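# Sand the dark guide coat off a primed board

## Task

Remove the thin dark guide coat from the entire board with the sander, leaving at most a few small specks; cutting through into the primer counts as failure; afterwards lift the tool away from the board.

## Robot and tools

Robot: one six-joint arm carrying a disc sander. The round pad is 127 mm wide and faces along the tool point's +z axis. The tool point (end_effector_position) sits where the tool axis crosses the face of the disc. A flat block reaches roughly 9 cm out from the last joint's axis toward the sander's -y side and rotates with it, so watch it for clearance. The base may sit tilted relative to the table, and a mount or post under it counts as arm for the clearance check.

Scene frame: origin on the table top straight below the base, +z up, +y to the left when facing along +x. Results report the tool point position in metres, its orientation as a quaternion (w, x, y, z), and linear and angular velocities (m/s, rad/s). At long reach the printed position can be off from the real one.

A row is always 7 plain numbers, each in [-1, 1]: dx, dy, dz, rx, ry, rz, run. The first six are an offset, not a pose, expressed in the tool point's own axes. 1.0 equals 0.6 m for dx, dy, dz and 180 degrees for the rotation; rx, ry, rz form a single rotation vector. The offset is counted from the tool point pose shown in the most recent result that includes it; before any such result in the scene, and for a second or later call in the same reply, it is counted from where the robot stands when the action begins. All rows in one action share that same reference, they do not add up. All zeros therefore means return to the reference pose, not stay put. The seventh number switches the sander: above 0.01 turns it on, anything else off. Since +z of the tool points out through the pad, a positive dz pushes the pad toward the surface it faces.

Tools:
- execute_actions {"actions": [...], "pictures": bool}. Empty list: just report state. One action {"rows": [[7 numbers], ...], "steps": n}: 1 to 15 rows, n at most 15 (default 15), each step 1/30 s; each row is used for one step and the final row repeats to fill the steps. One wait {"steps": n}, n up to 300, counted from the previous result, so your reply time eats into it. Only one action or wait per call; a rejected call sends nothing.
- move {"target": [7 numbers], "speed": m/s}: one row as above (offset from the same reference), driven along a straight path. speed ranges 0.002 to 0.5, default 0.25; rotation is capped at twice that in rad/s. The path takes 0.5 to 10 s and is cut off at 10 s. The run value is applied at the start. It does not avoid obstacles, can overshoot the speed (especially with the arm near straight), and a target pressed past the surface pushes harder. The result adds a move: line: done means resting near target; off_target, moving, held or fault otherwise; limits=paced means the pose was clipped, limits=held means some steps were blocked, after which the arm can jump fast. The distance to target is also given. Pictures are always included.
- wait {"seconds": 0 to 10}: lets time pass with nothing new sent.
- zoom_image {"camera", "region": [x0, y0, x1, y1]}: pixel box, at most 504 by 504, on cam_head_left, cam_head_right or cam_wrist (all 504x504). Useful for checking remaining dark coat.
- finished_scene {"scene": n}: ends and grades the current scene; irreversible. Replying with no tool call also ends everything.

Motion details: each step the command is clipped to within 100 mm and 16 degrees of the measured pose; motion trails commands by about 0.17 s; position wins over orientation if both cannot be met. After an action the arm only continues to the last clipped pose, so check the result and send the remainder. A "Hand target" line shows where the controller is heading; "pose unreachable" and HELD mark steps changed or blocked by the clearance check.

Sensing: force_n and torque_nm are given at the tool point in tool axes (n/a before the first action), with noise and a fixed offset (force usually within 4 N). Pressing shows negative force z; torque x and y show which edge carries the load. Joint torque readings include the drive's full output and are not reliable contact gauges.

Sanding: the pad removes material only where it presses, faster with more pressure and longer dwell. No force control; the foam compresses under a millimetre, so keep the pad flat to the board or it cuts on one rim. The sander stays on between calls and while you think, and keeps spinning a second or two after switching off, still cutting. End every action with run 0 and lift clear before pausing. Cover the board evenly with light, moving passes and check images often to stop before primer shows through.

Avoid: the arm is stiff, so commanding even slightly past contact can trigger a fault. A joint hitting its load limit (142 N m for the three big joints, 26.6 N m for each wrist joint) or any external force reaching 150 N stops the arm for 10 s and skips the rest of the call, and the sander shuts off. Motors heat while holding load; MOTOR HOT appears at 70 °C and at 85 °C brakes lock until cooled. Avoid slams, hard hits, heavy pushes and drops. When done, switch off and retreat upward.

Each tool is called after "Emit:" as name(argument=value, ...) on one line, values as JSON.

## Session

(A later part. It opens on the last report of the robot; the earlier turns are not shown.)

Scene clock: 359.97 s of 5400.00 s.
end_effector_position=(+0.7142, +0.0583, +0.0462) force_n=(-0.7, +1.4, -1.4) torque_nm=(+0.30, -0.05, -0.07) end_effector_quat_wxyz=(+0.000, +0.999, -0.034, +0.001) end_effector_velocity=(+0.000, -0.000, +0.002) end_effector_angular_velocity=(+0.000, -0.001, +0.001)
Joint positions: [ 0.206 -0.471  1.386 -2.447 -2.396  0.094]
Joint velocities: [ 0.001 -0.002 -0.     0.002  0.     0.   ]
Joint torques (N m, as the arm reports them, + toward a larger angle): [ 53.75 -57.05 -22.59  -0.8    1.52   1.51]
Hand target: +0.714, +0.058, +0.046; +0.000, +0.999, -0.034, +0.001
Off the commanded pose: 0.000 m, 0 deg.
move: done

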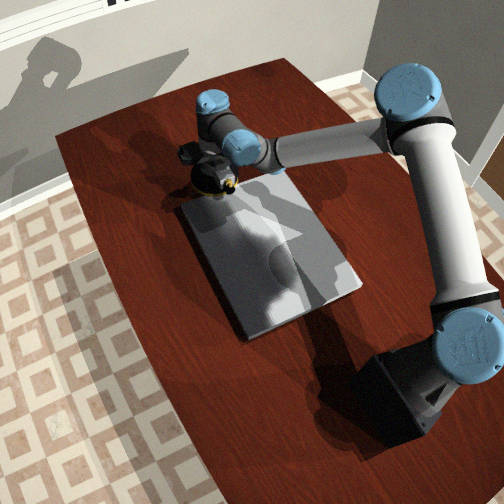

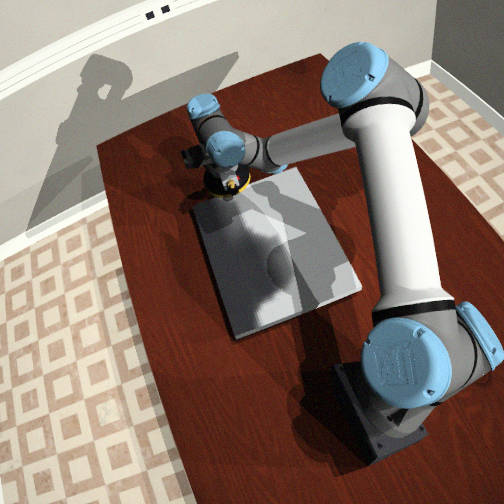

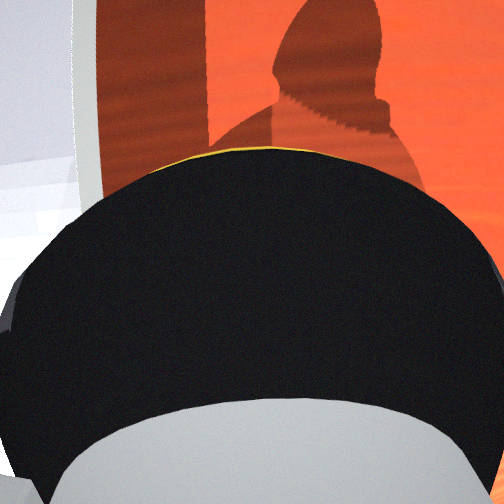

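Emit:
move(target=[0, -0.1, 0.0027, 0, 0, 0, 1], speed=0.1)

Emit:
move(target=[0, 0, 0.00183, 0, 0, 0, 1], speed=0.02)

Emit:
execute_actions(actions=[{"steps": 8}], pictures=false)

Emit:
move(target=[-0.75, 0, -0.00066, 0, 0, 0, 1], speed=0.08)

Emit:
move(target=[0, -0.0917, 0, 0, 0, 0, 1], speed=0.08)

Emit:
move(target=[0.75, 0, 0.00055, 0, 0, 0, 1], speed=0.08)

Emit:
move(target=[0.05, -0.1, -0.02, 0, 0, 0, 0], speed=0.1)

Scene clock: 372.17 s of 5400.00 s.
end_effector_position=(+0.7182, +0.1179, +0.0445) force_n=(+3.6, -1.6, -1.2) torque_nm=(-0.19, -0.55, -0.30) end_effector_quat_wxyz=(+0.000, +0.999, -0.034, +0.001) end_effector_velocity=(+0.000, +0.002, -0.000) end_effector_angular_velocity=(-0.000, +0.000, +0.000)
Joint positions: [ 0.26  -0.378  1.305 -2.401 -2.392  0.173]
Joint velocities: [ 0.002  0.004 -0.005  0.003  0.     0.003]
Joint torques (N m, as the arm reports them, + toward a larger angle): [ 53.45 -28.23 -22.57  -0.67   1.64   1.48]
Hand target: +0.718, +0.118, +0.045; +0.000, +0.999, -0.034, +0.001
Off the commanded pose: 0.000 m, 0 deg.
move: done

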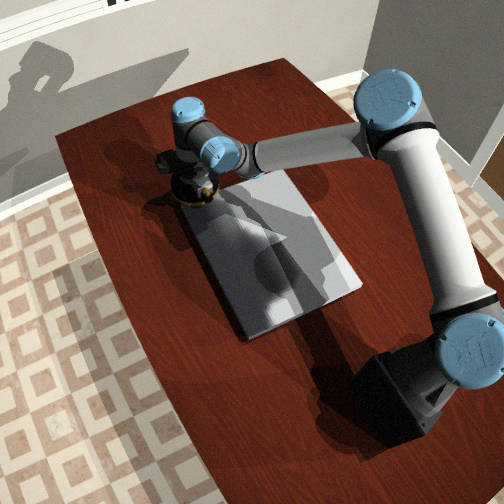

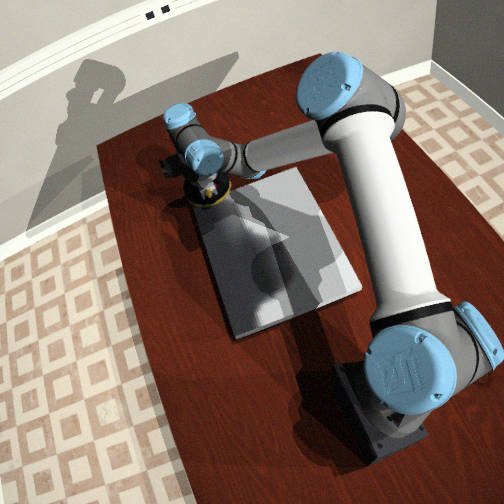

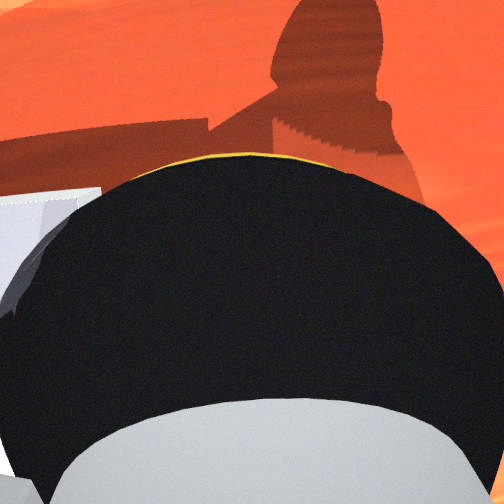

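Scene clock: 373.10 s of 5400.00 s.
end_effector_position=(+0.7183, +0.1181, +0.0436) force_n=(+1.4, -0.4, -7.7) torque_nm=(-0.04, -0.45, +0.01) end_effector_quat_wxyz=(+0.000, +0.999, -0.034, +0.001) end_effector_velocity=(-0.000, +0.000, -0.001) end_effector_angular_velocity=(-0.000, +0.001, +0.001)
Joint positions: [ 0.259 -0.376  1.305 -2.403 -2.392  0.172]
Joint velocities: [-0.001  0.001  0.    -0.001  0.    -0.001]
Joint torques (N m, as the arm reports them, + toward a larger angle): [ 25.24 -25.14 -15.95  -3.25  -1.74  -1.51]
Hand target: +0.718, +0.118, +0.043; +0.000, +0.999, -0.034, +0.001
Off the commanded pose: 0.000 m, 0 deg.
move: done

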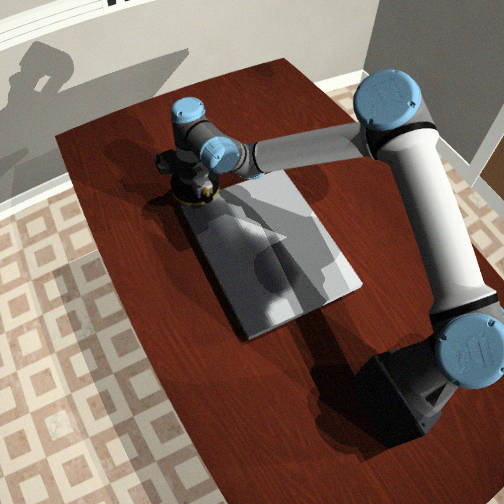

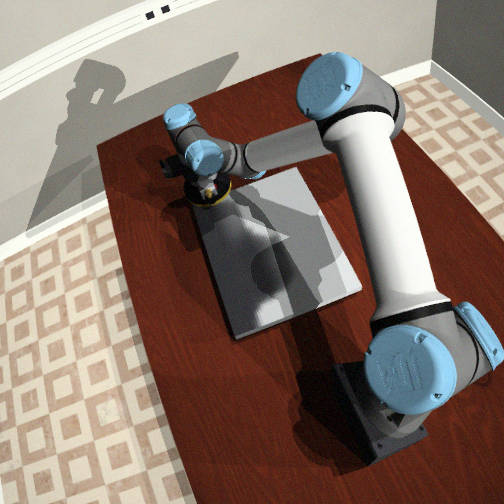

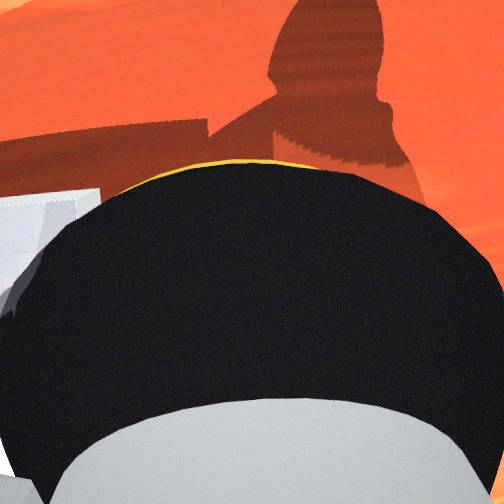

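Scene clock: 373.37 s of 5400.00 s.
end_effector_position=(+0.7183, +0.1181, +0.0435) force_n=(+1.0, +0.8, -9.6) torque_nm=(+0.10, -0.91, +0.02) end_effector_quat_wxyz=(+0.000, +0.999, -0.034, +0.001) end_effector_velocity=(+0.001, -0.001, +0.001) end_effector_angular_velocity=(+0.000, -0.002, -0.003)
Joint positions: [ 0.259 -0.376  1.305 -2.403 -2.392  0.172]
Joint velocities: [ 0.    -0.002 -0.001 -0.    -0.     0.   ]
Joint torques (N m, as the arm reports them, + toward a larger angle): [ 24.83 -25.34 -12.17  -3.01  -1.26  -1.25]
Hand target: +0.718, +0.118, +0.043; +0.000, +0.999, -0.034, +0.001
Off the commanded pose: 0.000 m, 0 deg.
Steps of this call (steps 1 to 8: nothing new was sent). Readings (end_effector_position | what the end effector reports):
1: (+0.7183, +0.1181, +0.0435) | force_n=(+2.3, -0.7, -7.2) torque_nm=(+0.16, -0.60, +0.03)
2: (+0.7183, +0.1181, +0.0435) | force_n=(+0.3, +0.7, -5.4) torque_nm=(+0.36, -0.43, -0.20)
4: (+0.7183, +0.1181, +0.0435) | force_n=(+1.9, -0.2, -8.2) torque_nm=(+0.17, -1.12, -0.13)
8: the state above

Scene clock: 379.67 s of 5400.00 s.
end_effector_position=(+0.2695, +0.1485, +0.0423) force_n=(-0.4, +5.6, -21.3) torque_nm=(+0.70, +0.14, -0.03) end_effector_quat_wxyz=(+0.001, +0.999, -0.034, +0.001) end_effector_velocity=(-0.002, +0.000, +0.000) end_effector_angular_velocity=(-0.000, -0.001, +0.002)
Joint positions: [ 0.434 -0.505  2.488 -3.277 -2.36   0.421]
Joint velocities: [ 0.003  0.002  0.002 -0.003  0.     0.001]
Joint torques (N m, as the arm reports them, + toward a larger angle): [27.92 -4.19  7.34 -1.75  1.66  1.63]
Hand target: +0.269, +0.149, +0.042; +0.001, +0.999, -0.034, +0.001
Off the commanded pose: 0.001 m, 0 deg.
move: done

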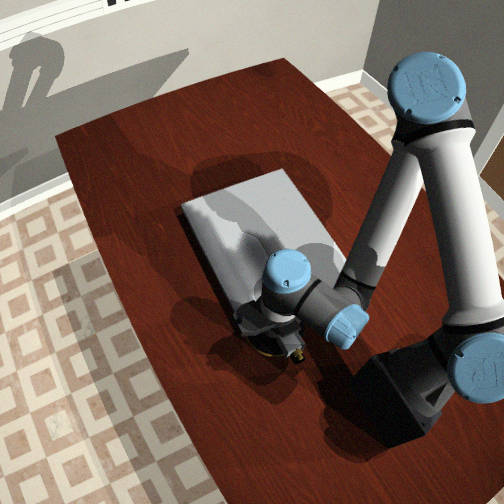

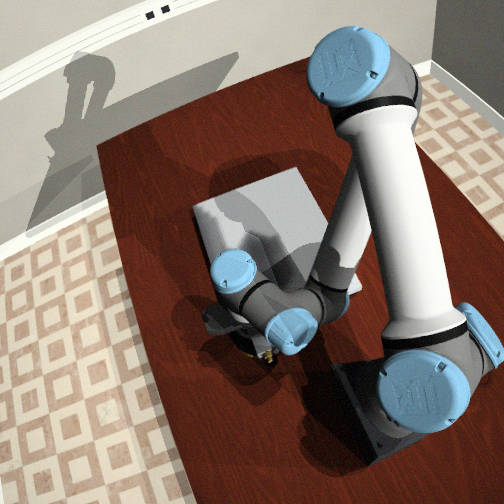

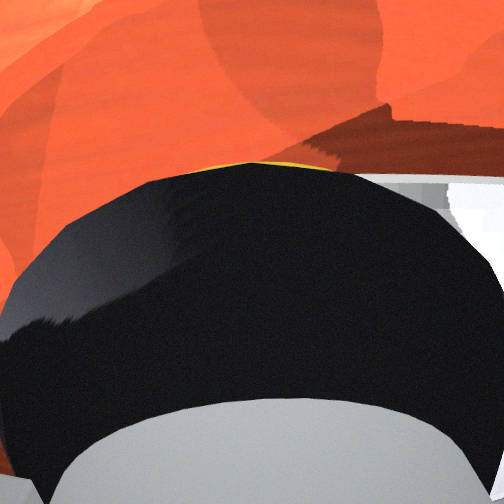

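Scene clock: 381.03 s of 5400.00 s.
end_effector_position=(+0.2730, +0.2032, +0.0423) force_n=(-3.0, +0.2, -14.3) torque_nm=(-0.46, +0.32, -0.05) end_effector_quat_wxyz=(+0.001, +0.999, -0.034, +0.001) end_effector_velocity=(-0.000, +0.002, -0.000) end_effector_angular_velocity=(-0.002, +0.001, +0.002)
Joint positions: [ 0.541 -0.443  2.374 -3.126 -2.326  0.562]
Joint velocities: [ 0.004  0.002 -0.004  0.008  0.     0.005]
Joint torques (N m, as the arm reports them, + toward a larger angle): [ 29.89  -7.22 -10.95   0.47   1.95   1.87]
Hand target: +0.273, +0.203, +0.042; +0.001, +0.999, -0.034, +0.001
Off the commanded pose: 0.000 m, 0 deg.
move: done

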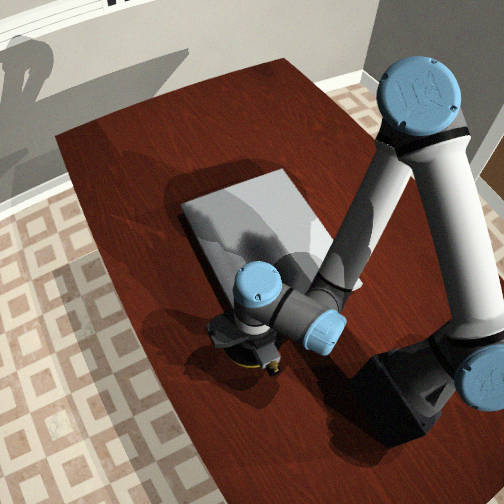

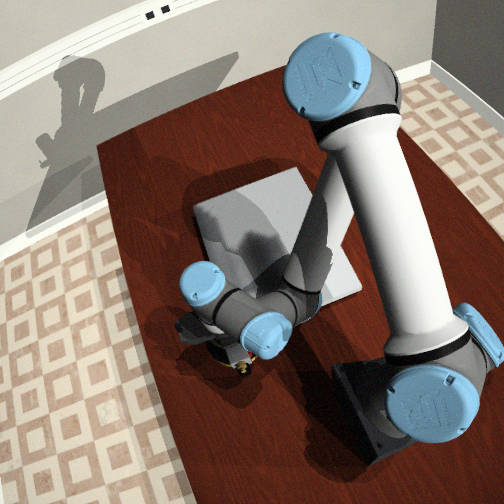

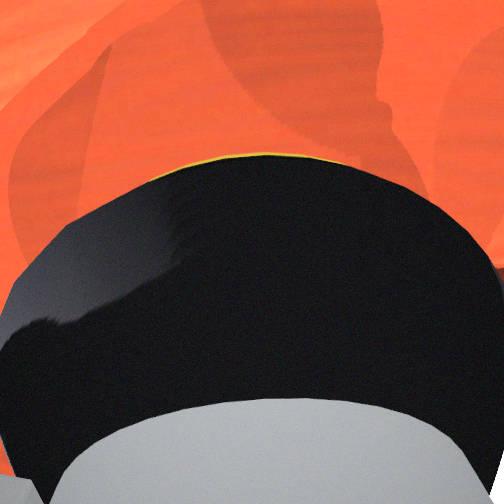

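Scene clock: 387.33 s of 5400.00 s.
end_effector_position=(+0.7218, +0.1729, +0.0434) force_n=(-1.7, +0.6, -1.3) torque_nm=(-0.06, -0.19, +0.07) end_effector_quat_wxyz=(+0.000, +0.999, -0.034, +0.001) end_effector_velocity=(+0.003, -0.000, +0.001) end_effector_angular_velocity=(-0.001, -0.000, -0.002)
Joint positions: [ 0.309 -0.287  1.212 -2.347 -2.386  0.244]
Joint velocities: [-0.     0.003 -0.011  0.007 -0.001  0.001]
Joint torques (N m, as the arm reports them, + toward a larger angle): [ 26.54 -27.25 -20.04  -0.73  -0.96   2.02]
Hand target: +0.722, +0.173, +0.043; +0.000, +0.999, -0.034, +0.001
Off the commanded pose: 0.001 m, 0 deg.
move: done

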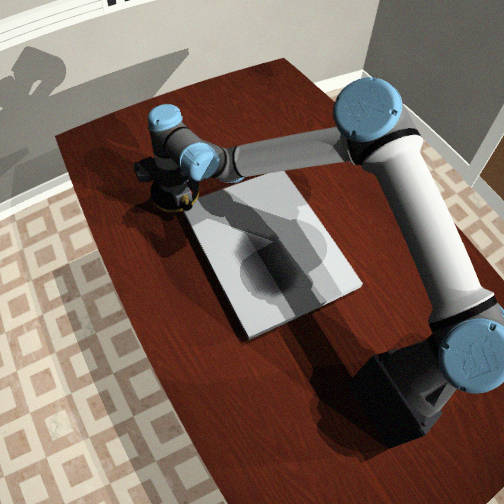

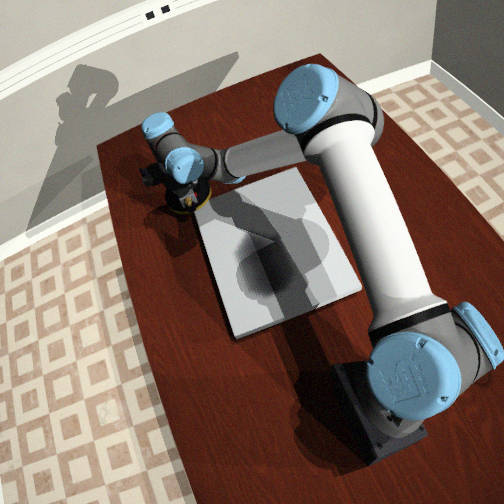

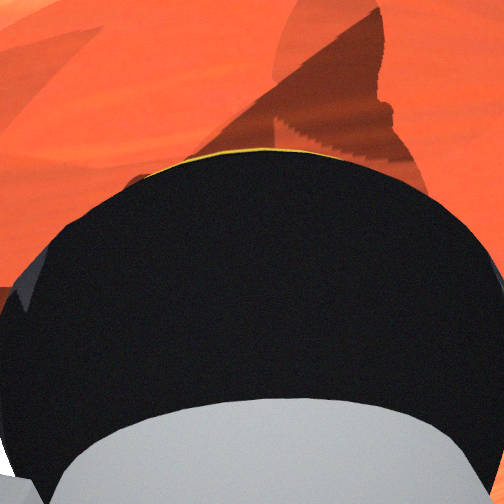

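Scene clock: 388.73 s of 5400.00 s.
end_effector_position=(+0.7558, +0.2306, +0.0555) force_n=(-1.7, +0.6, +3.0) torque_nm=(+0.14, -0.11, +0.02) end_effector_quat_wxyz=(+0.000, +0.999, -0.034, +0.001) end_effector_velocity=(+0.001, +0.002, +0.000) end_effector_angular_velocity=(-0.001, +0.001, -0.001)
Joint positions: [ 0.364 -0.143  0.95  -2.171 -2.377  0.324]
Joint velocities: [ 0.001  0.006 -0.012  0.01  -0.     0.004]
Joint torques (N m, as the arm reports them, + toward a larger angle): [ 56.32 -33.45 -25.66  -1.23   1.95   1.46]
Hand target: +0.756, +0.231, +0.055; +0.000, +0.999, -0.034, +0.001
Off the commanded pose: 0.000 m, 0 deg.
move: done

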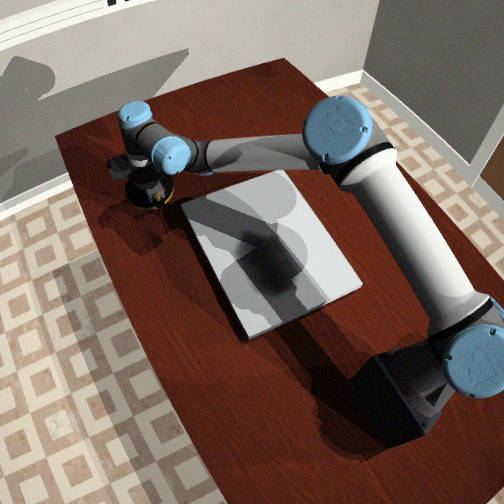

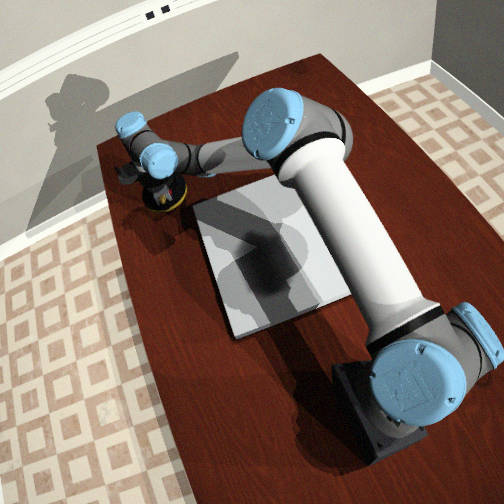

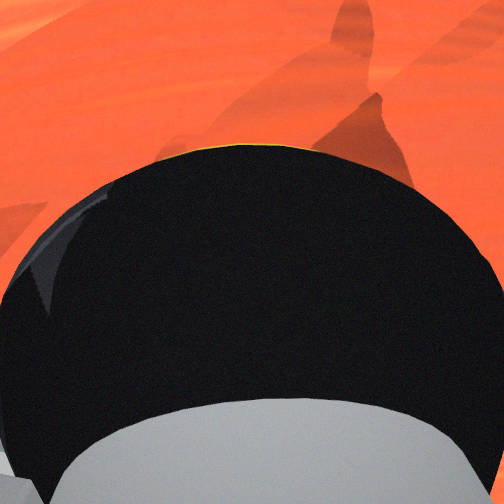

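Emit:
zoom_image(camera="cam_head_left", region=[170, 150, 380, 350])

Region (170, 150, 380, 350) of cam_head_left's 504x504 image, scaled by 2.400, with more detail than that image has; it fills the top 480 rows of this view, and the rest is white.

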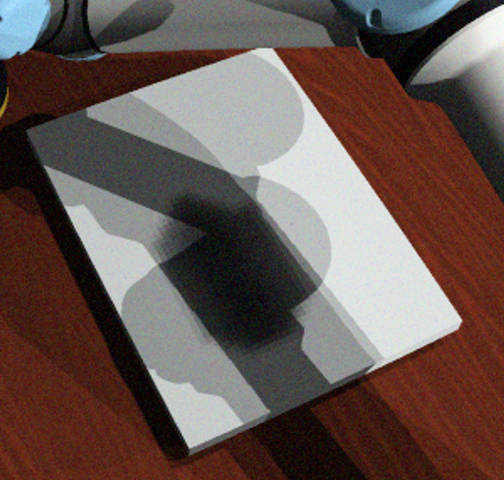

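Emit:
move(target=[-0.3988, 0.308, 0.0148, 0.0005, 0, 0, 0], speed=0.25)

Emit:
execute_actions(actions=[{"steps": 15}], pictures=false)

Scene clock: 407.23 s of 5400.00 s.
end_effector_position=(+0.5049, +0.0626, +0.0459) force_n=(+0.0, +1.3, +4.5) torque_nm=(+0.16, -0.13, -0.06) end_effector_quat_wxyz=(-0.000, +0.999, -0.034, +0.001) end_effector_velocity=(-0.002, -0.001, -0.000) end_effector_angular_velocity=(+0.001, -0.002, +0.001)
Joint positions: [ 0.219 -0.684  2.047 -2.881 -2.394  0.112]
Joint velocities: [-0.001 -0.002  0.007 -0.01   0.001 -0.006]
Joint torques (N m, as the arm reports them, + toward a larger angle): [ 17.62 -46.61   1.03  -3.58   1.51  -1.8 ]
Hand target: +0.505, +0.062, +0.046; -0.000, +0.999, -0.034, +0.001
Off the commanded pose: 0.000 m, 0 deg.
move: done

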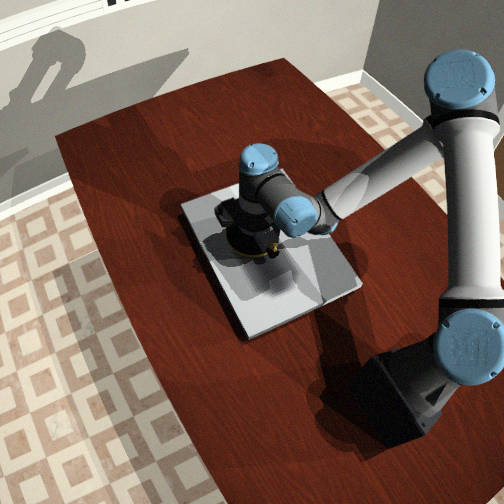

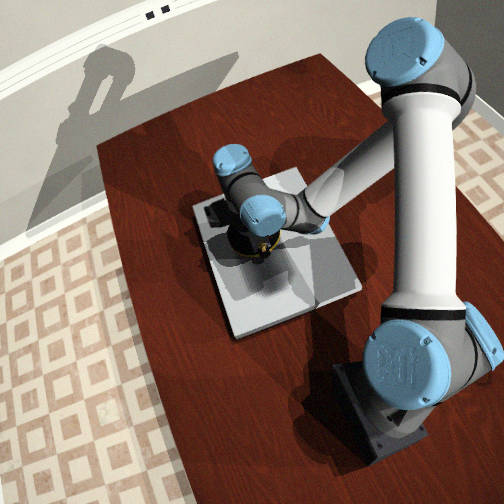

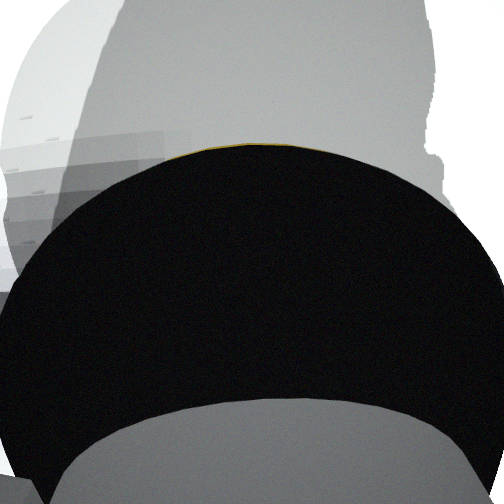

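Scene clock: 407.73 s of 5400.00 s.
end_effector_position=(+0.5047, +0.0625, +0.0459) force_n=(+1.2, -0.7, +0.4) torque_nm=(+0.08, -0.47, -0.03) end_effector_quat_wxyz=(-0.000, +0.999, -0.034, +0.001) end_effector_velocity=(+0.001, -0.000, +0.000) end_effector_angular_velocity=(-0.000, -0.001, +0.000)
Joint positions: [ 0.218 -0.685  2.048 -2.882 -2.394  0.112]
Joint velocities: [ 0.001 -0.    -0.001 -0.    -0.    -0.001]
Joint torques (N m, as the arm reports them, + toward a larger angle): [ 17.92 -45.66   0.44  -3.52   1.49  -1.57]
Hand target: +0.505, +0.062, +0.046; -0.000, +0.999, -0.034, +0.001
Off the commanded pose: 0.000 m, 0 deg.
Steps of this call (steps 1 to 15: nothing new was sent). Readings (end_effector_position | what the end effector reports):
1: (+0.5048, +0.0626, +0.0459) | force_n=(+4.1, +2.5, +0.6) torque_nm=(+0.19, -0.49, +0.03)
2: (+0.5048, +0.0625, +0.0459) | force_n=(+1.4, -1.0, +1.5) torque_nm=(-0.21, -0.29, +0.06)
4: (+0.5047, +0.0625, +0.0459) | force_n=(+1.4, -0.3, -2.3) torque_nm=(+0.08, -0.16, -0.02)
8: (+0.5047, +0.0625, +0.0459) | force_n=(+2.1, -1.4, -2.5) torque_nm=(-0.24, -0.32, +0.09)
15: the state above

Emit:
zoom_image(camera="cam_head_left", region=[170, 150, 380, 350])

Region (170, 150, 380, 350) of cam_head_left's 504x504 image, scaled by 2.400, with more detail than that image has; it fills the top 480 rows of this view, and the rest is white.

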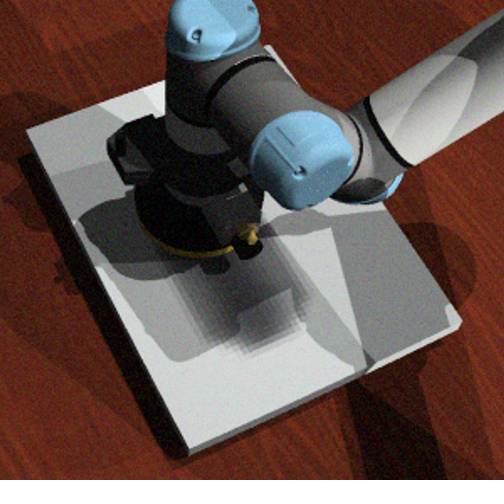

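Emit:
move(target=[-0.0167, -0.0417, 0.0027, 0, 0, 0, 1], speed=0.05)

Emit:
move(target=[0, 0, 0.0025, 0, 0, 0, 1], speed=0.02)

Emit:
move(target=[-0.2167, 0, -0.0002, 0, 0, 0, 1], speed=0.12)

Emit:
move(target=[0, 0.075, 0, 0, 0, 0, 1], speed=0.12)

Emit:
move(target=[0.2167, 0, 0.0002, 0, 0, 0, 1], speed=0.12)

Emit:
move(target=[0, 0, -0.01, 0, 0, 0, 0], speed=0.1)

Emit:
move(target=[0.1, 0.5, -0.3, 0, 0, 0, 0], speed=0.3)

Scene clock: 421.57 s of 5400.00 s.
end_effector_position=(+0.4964, +0.0880, +0.0443) force_n=(+2.0, -2.8, +0.6) torque_nm=(-0.33, -0.13, -0.06) end_effector_quat_wxyz=(-0.000, +0.999, -0.034, +0.001) end_effector_velocity=(-0.002, +0.002, -0.001) end_effector_angular_velocity=(-0.000, +0.002, +0.002)
Joint positions: [ 0.251 -0.644  2.044 -2.883 -2.392  0.16 ]
Joint velocities: [ 0.002  0.003  0.002  0.001 -0.     0.003]
Joint torques (N m, as the arm reports them, + toward a larger angle): [ 43.49 -17.03 -15.93  -1.17   1.95   1.69]
Hand target: +0.496, +0.088, +0.044; -0.000, +0.999, -0.034, +0.001
Off the commanded pose: 0.000 m, 0 deg.
move: done

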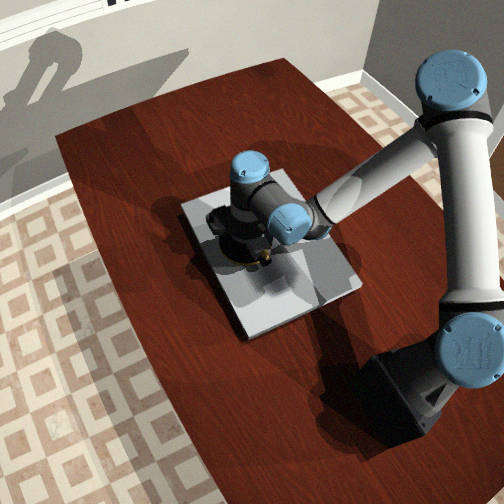

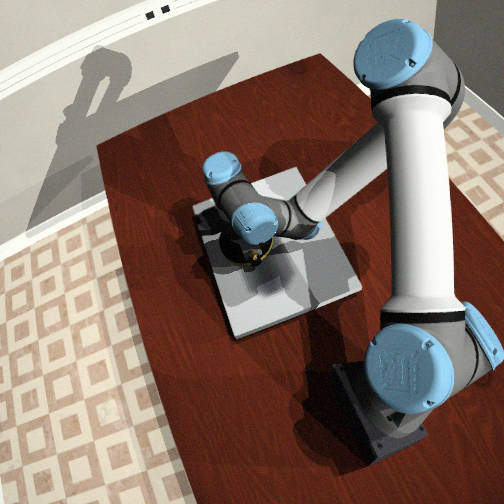

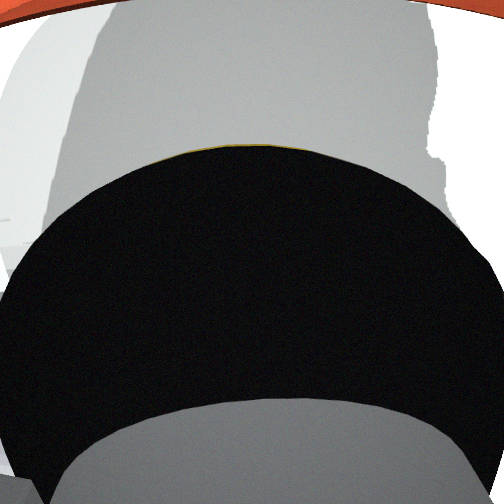

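Scene clock: 422.50 s of 5400.00 s.
end_effector_position=(+0.4965, +0.0881, +0.0430) force_n=(+4.1, -2.1, -30.7) torque_nm=(-0.18, +0.11, -0.20) end_effector_quat_wxyz=(-0.000, +0.999, -0.034, +0.001) end_effector_velocity=(-0.000, +0.000, -0.001) end_effector_angular_velocity=(+0.000, +0.000, -0.001)
Joint positions: [ 0.249 -0.641  2.043 -2.888 -2.392  0.157]
Joint velocities: [-0.001  0.003 -0.    -0.003  0.    -0.001]
Joint torques (N m, as the arm reports them, + toward a larger angle): [ 6.6  -3.07 -9.59 -1.84 -0.84 -1.42]
Hand target: +0.496, +0.088, +0.043; -0.000, +0.999, -0.034, +0.001
Off the commanded pose: 0.000 m, 0 deg.
move: done

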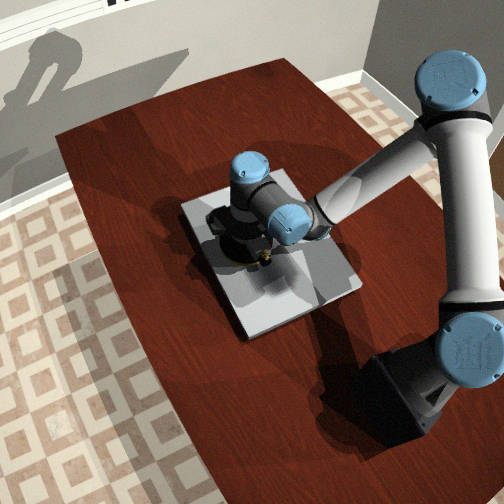

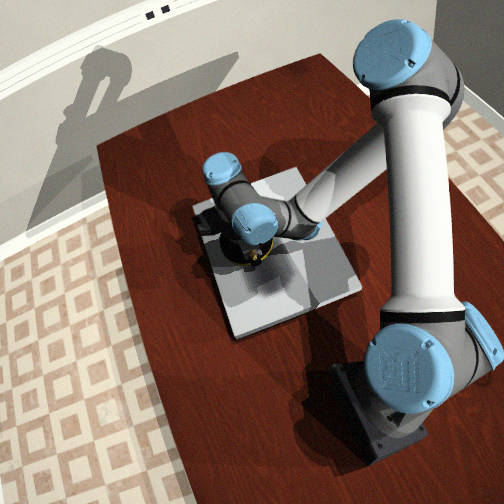

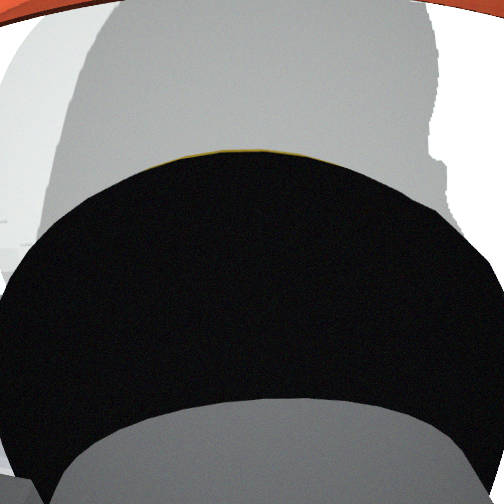

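Scene clock: 424.30 s of 5400.00 s.
end_effector_position=(+0.3669, +0.0969, +0.0425) force_n=(+6.0, -1.3, -41.9) torque_nm=(+0.21, -0.18, -0.24) end_effector_quat_wxyz=(-0.000, +0.999, -0.034, +0.001) end_effector_velocity=(-0.001, -0.000, +0.001) end_effector_angular_velocity=(+0.001, -0.003, -0.003)
Joint positions: [ 0.285 -0.645  2.361 -3.163 -2.388  0.21 ]
Joint velocities: [ 0.001 -0.001  0.004 -0.007  0.001  0.001]
Joint torques (N m, as the arm reports them, + toward a larger angle): [26.02  1.9   8.25 -1.02  0.71  1.64]
Hand target: +0.367, +0.097, +0.042; -0.000, +0.999, -0.034, +0.001
Off the commanded pose: 0.000 m, 0 deg.
move: done

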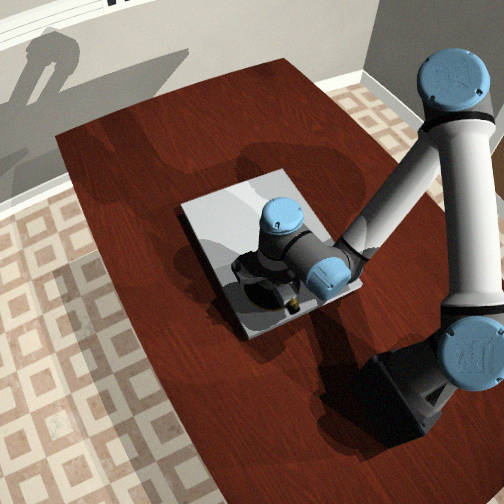

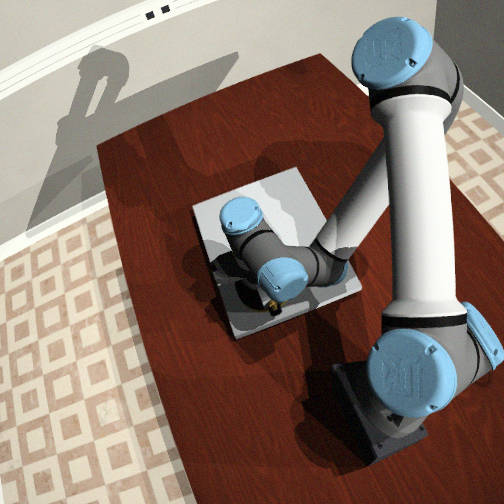

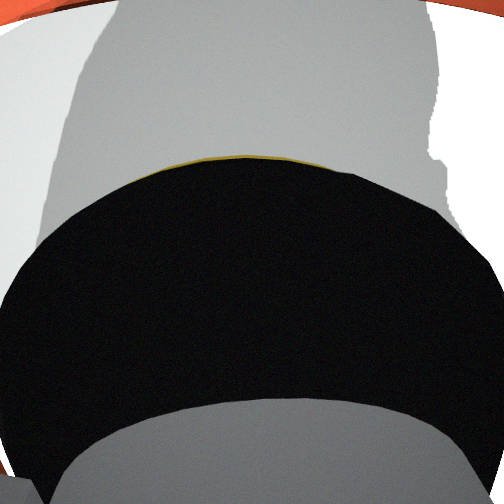

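Scene clock: 425.43 s of 5400.00 s.
end_effector_position=(+0.3637, +0.0523, +0.0425) force_n=(-2.2, +7.8, -50.0) torque_nm=(+1.04, -0.36, -0.37) end_effector_quat_wxyz=(-0.000, +0.999, -0.034, +0.001) end_effector_velocity=(-0.001, -0.002, -0.000) end_effector_angular_velocity=(+0.001, +0.001, +0.003)
Joint positions: [ 0.205 -0.721  2.425 -3.238 -2.394  0.092]
Joint velocities: [-0.005 -0.004  0.005 -0.004  0.001 -0.009]
Joint torques (N m, as the arm reports them, + toward a larger angle): [ -0.67 -26.37   9.59  -0.65   0.97  -1.9 ]
Hand target: +0.364, +0.052, +0.042; -0.000, +0.999, -0.034, +0.001
Off the commanded pose: 0.000 m, 0 deg.
move: done

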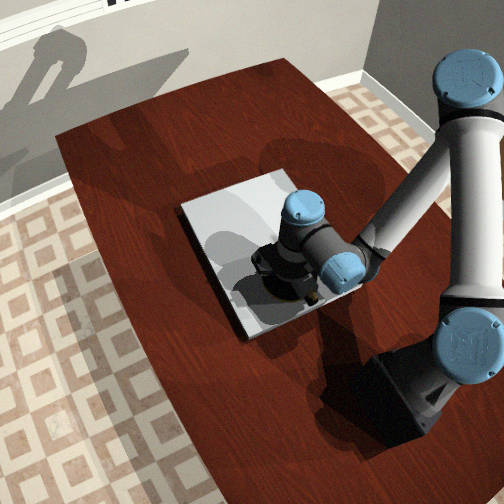

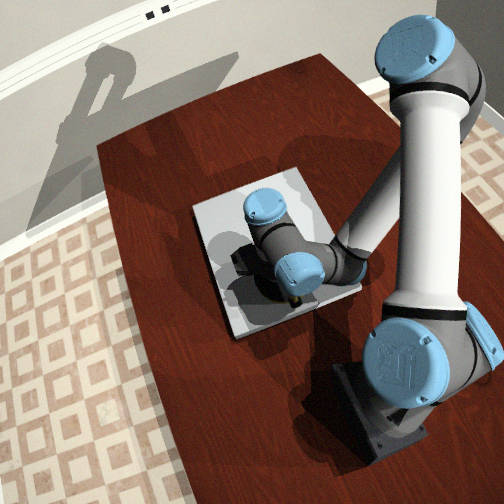

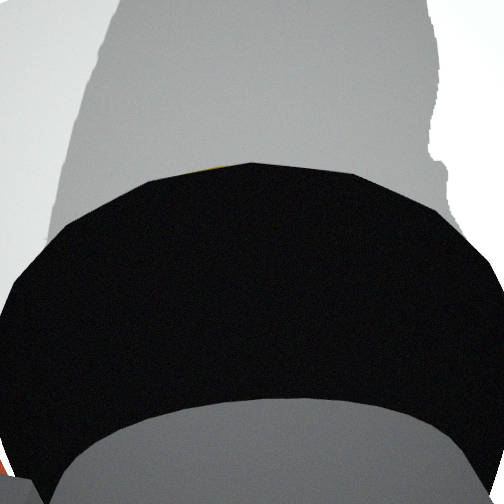

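Scene clock: 427.23 s of 5400.00 s.
end_effector_position=(+0.4933, +0.0432, +0.0429) force_n=(+4.1, +7.7, -42.5) torque_nm=(+1.15, -1.38, -0.19) end_effector_quat_wxyz=(-0.000, +0.999, -0.034, +0.001) end_effector_velocity=(+0.002, +0.000, +0.000) end_effector_angular_velocity=(-0.000, +0.001, +0.002)
Joint positions: [ 0.188 -0.717  2.098 -2.933 -2.395  0.067]
Joint velocities: [ 0.001  0.001 -0.007  0.008 -0.     0.   ]
Joint torques (N m, as the arm reports them, + toward a larger angle): [ 3.92 -1.63 -8.23  1.22 -0.55  1.56]
Hand target: +0.493, +0.043, +0.043; -0.000, +0.999, -0.034, +0.001
Off the commanded pose: 0.000 m, 0 deg.
move: done

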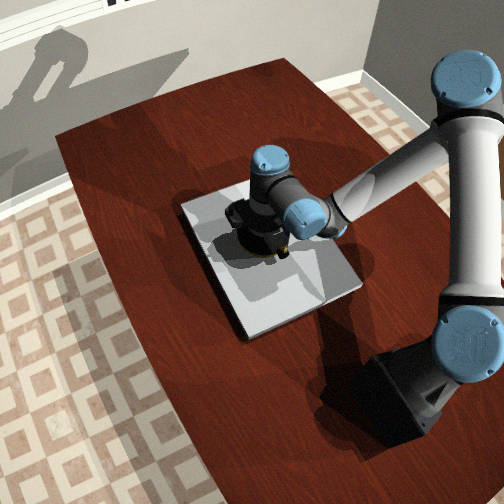

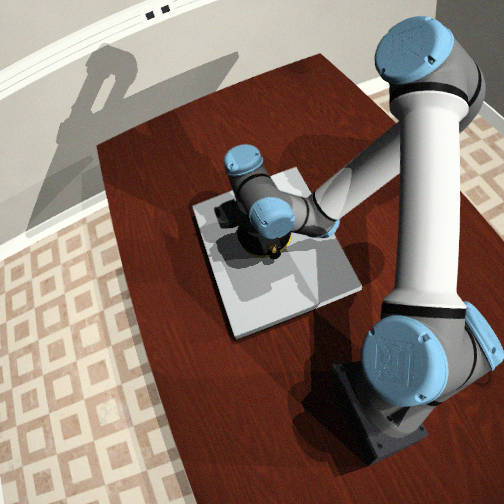

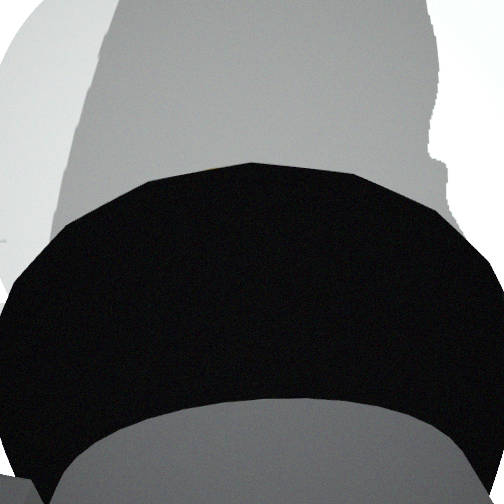

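Scene clock: 428.17 s of 5400.00 s.
end_effector_position=(+0.4934, +0.0432, +0.0486) force_n=(+1.3, +0.3, -0.7) torque_nm=(+0.12, -0.24, +0.00) end_effector_quat_wxyz=(-0.000, +0.999, -0.034, +0.001) end_effector_velocity=(+0.000, -0.000, +0.002) end_effector_angular_velocity=(-0.000, +0.000, -0.001)
Joint positions: [ 0.197 -0.729  2.097 -2.911 -2.395  0.08 ]
Joint velocities: [ 0.002 -0.003 -0.001  0.007 -0.     0.004]
Joint torques (N m, as the arm reports them, + toward a larger angle): [ 40.8  -47.68   0.9   -0.43   1.57   1.61]
Hand target: +0.493, +0.043, +0.049; -0.000, +0.999, -0.034, +0.001
Off the commanded pose: 0.000 m, 0 deg.
move: done

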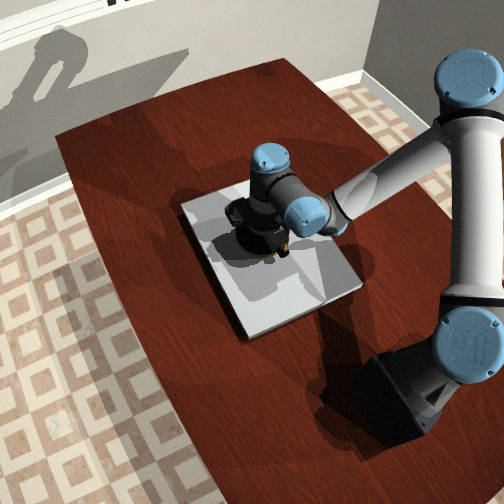

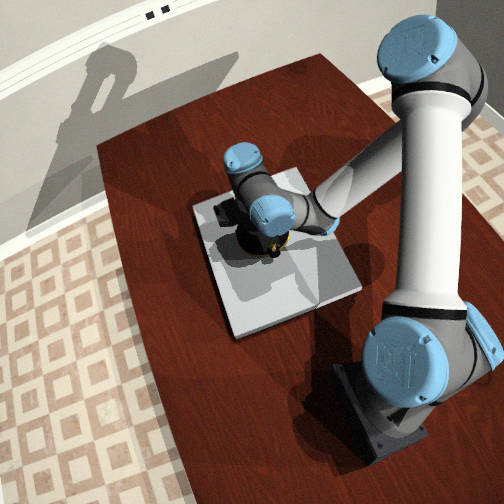

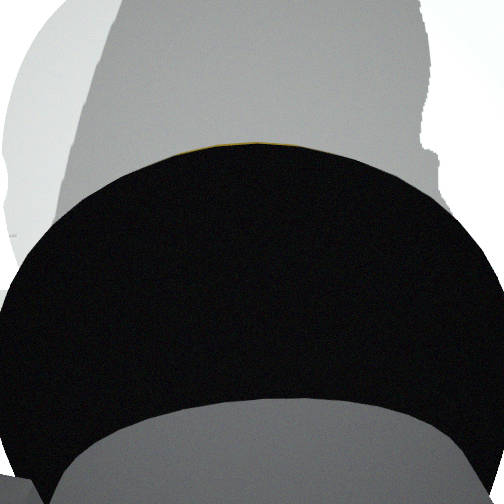

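Scene clock: 429.97 s of 5400.00 s.
end_effector_position=(+0.5322, -0.2602, +0.2286) force_n=(+1.8, +2.6, -0.4) torque_nm=(+0.31, -0.36, +0.06) end_effector_quat_wxyz=(-0.001, +0.999, -0.034, +0.001) end_effector_velocity=(+0.001, -0.003, +0.001) end_effector_angular_velocity=(+0.001, +0.002, -0.001)
Joint positions: [ 0.058 -1.37   1.871 -2.193 -2.388 -0.124]
Joint velocities: [-0.001  0.    -0.009  0.01   0.     0.001]
Joint torques (N m, as the arm reports them, + toward a larger angle): [ 10.72 -41.06 -25.36  -1.12   1.55   1.58]
Hand target: +0.532, -0.260, +0.229; -0.001, +0.999, -0.034, +0.001
Off the commanded pose: 0.000 m, 0 deg.
move: done

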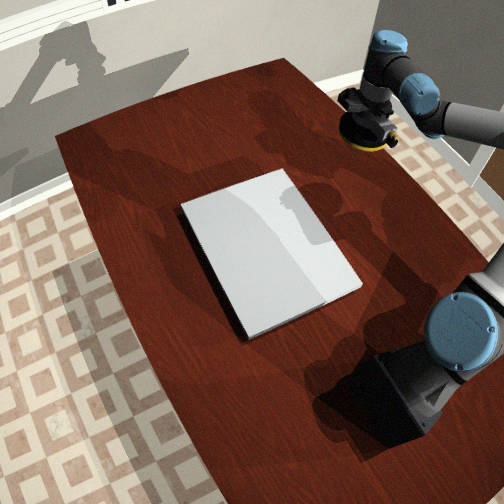

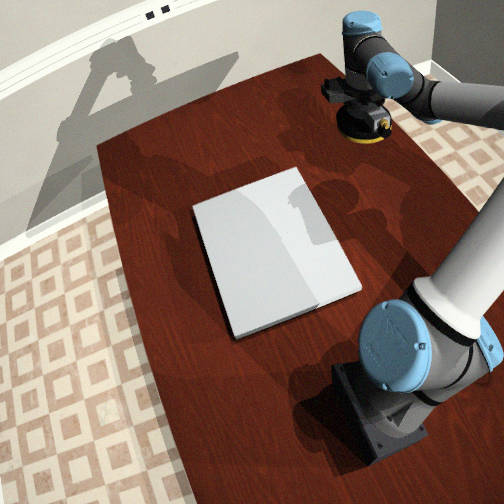

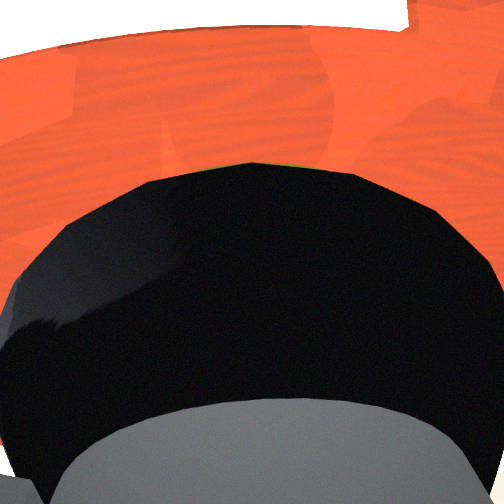

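Emit:
zoom_image(camera="cam_head_left", region=[170, 150, 380, 350])

Emit:
zoom_image(camera="cam_head_right", region=[170, 150, 380, 350])

Region (170, 150, 380, 350) of cam_head_left's 504x504 image, scaled by 2.400, with more detail than that image has; it fills the top 480 rows of this view, and the rest is white.

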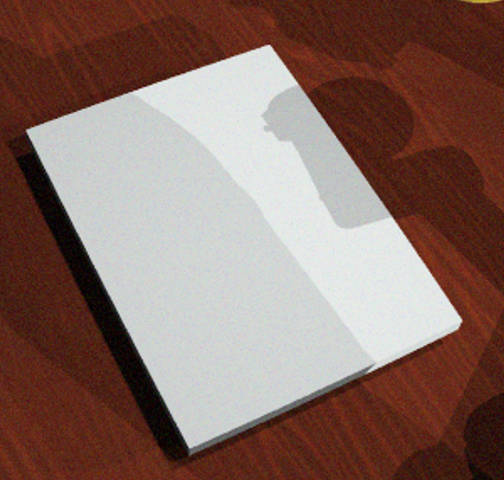

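Region (170, 150, 380, 350) of cam_head_right's 504x504 image, scaled by 2.400, with more detail than that image has; it fills the top 480 rows of this view, and the rest is white.

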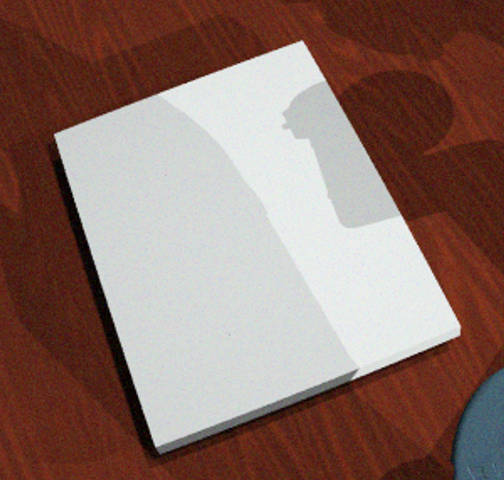

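The board is uniformly clean (only shadows remain) and the tool is clear.

Emit:
finished_scene(scene=1)

The scene is finished: the task was done.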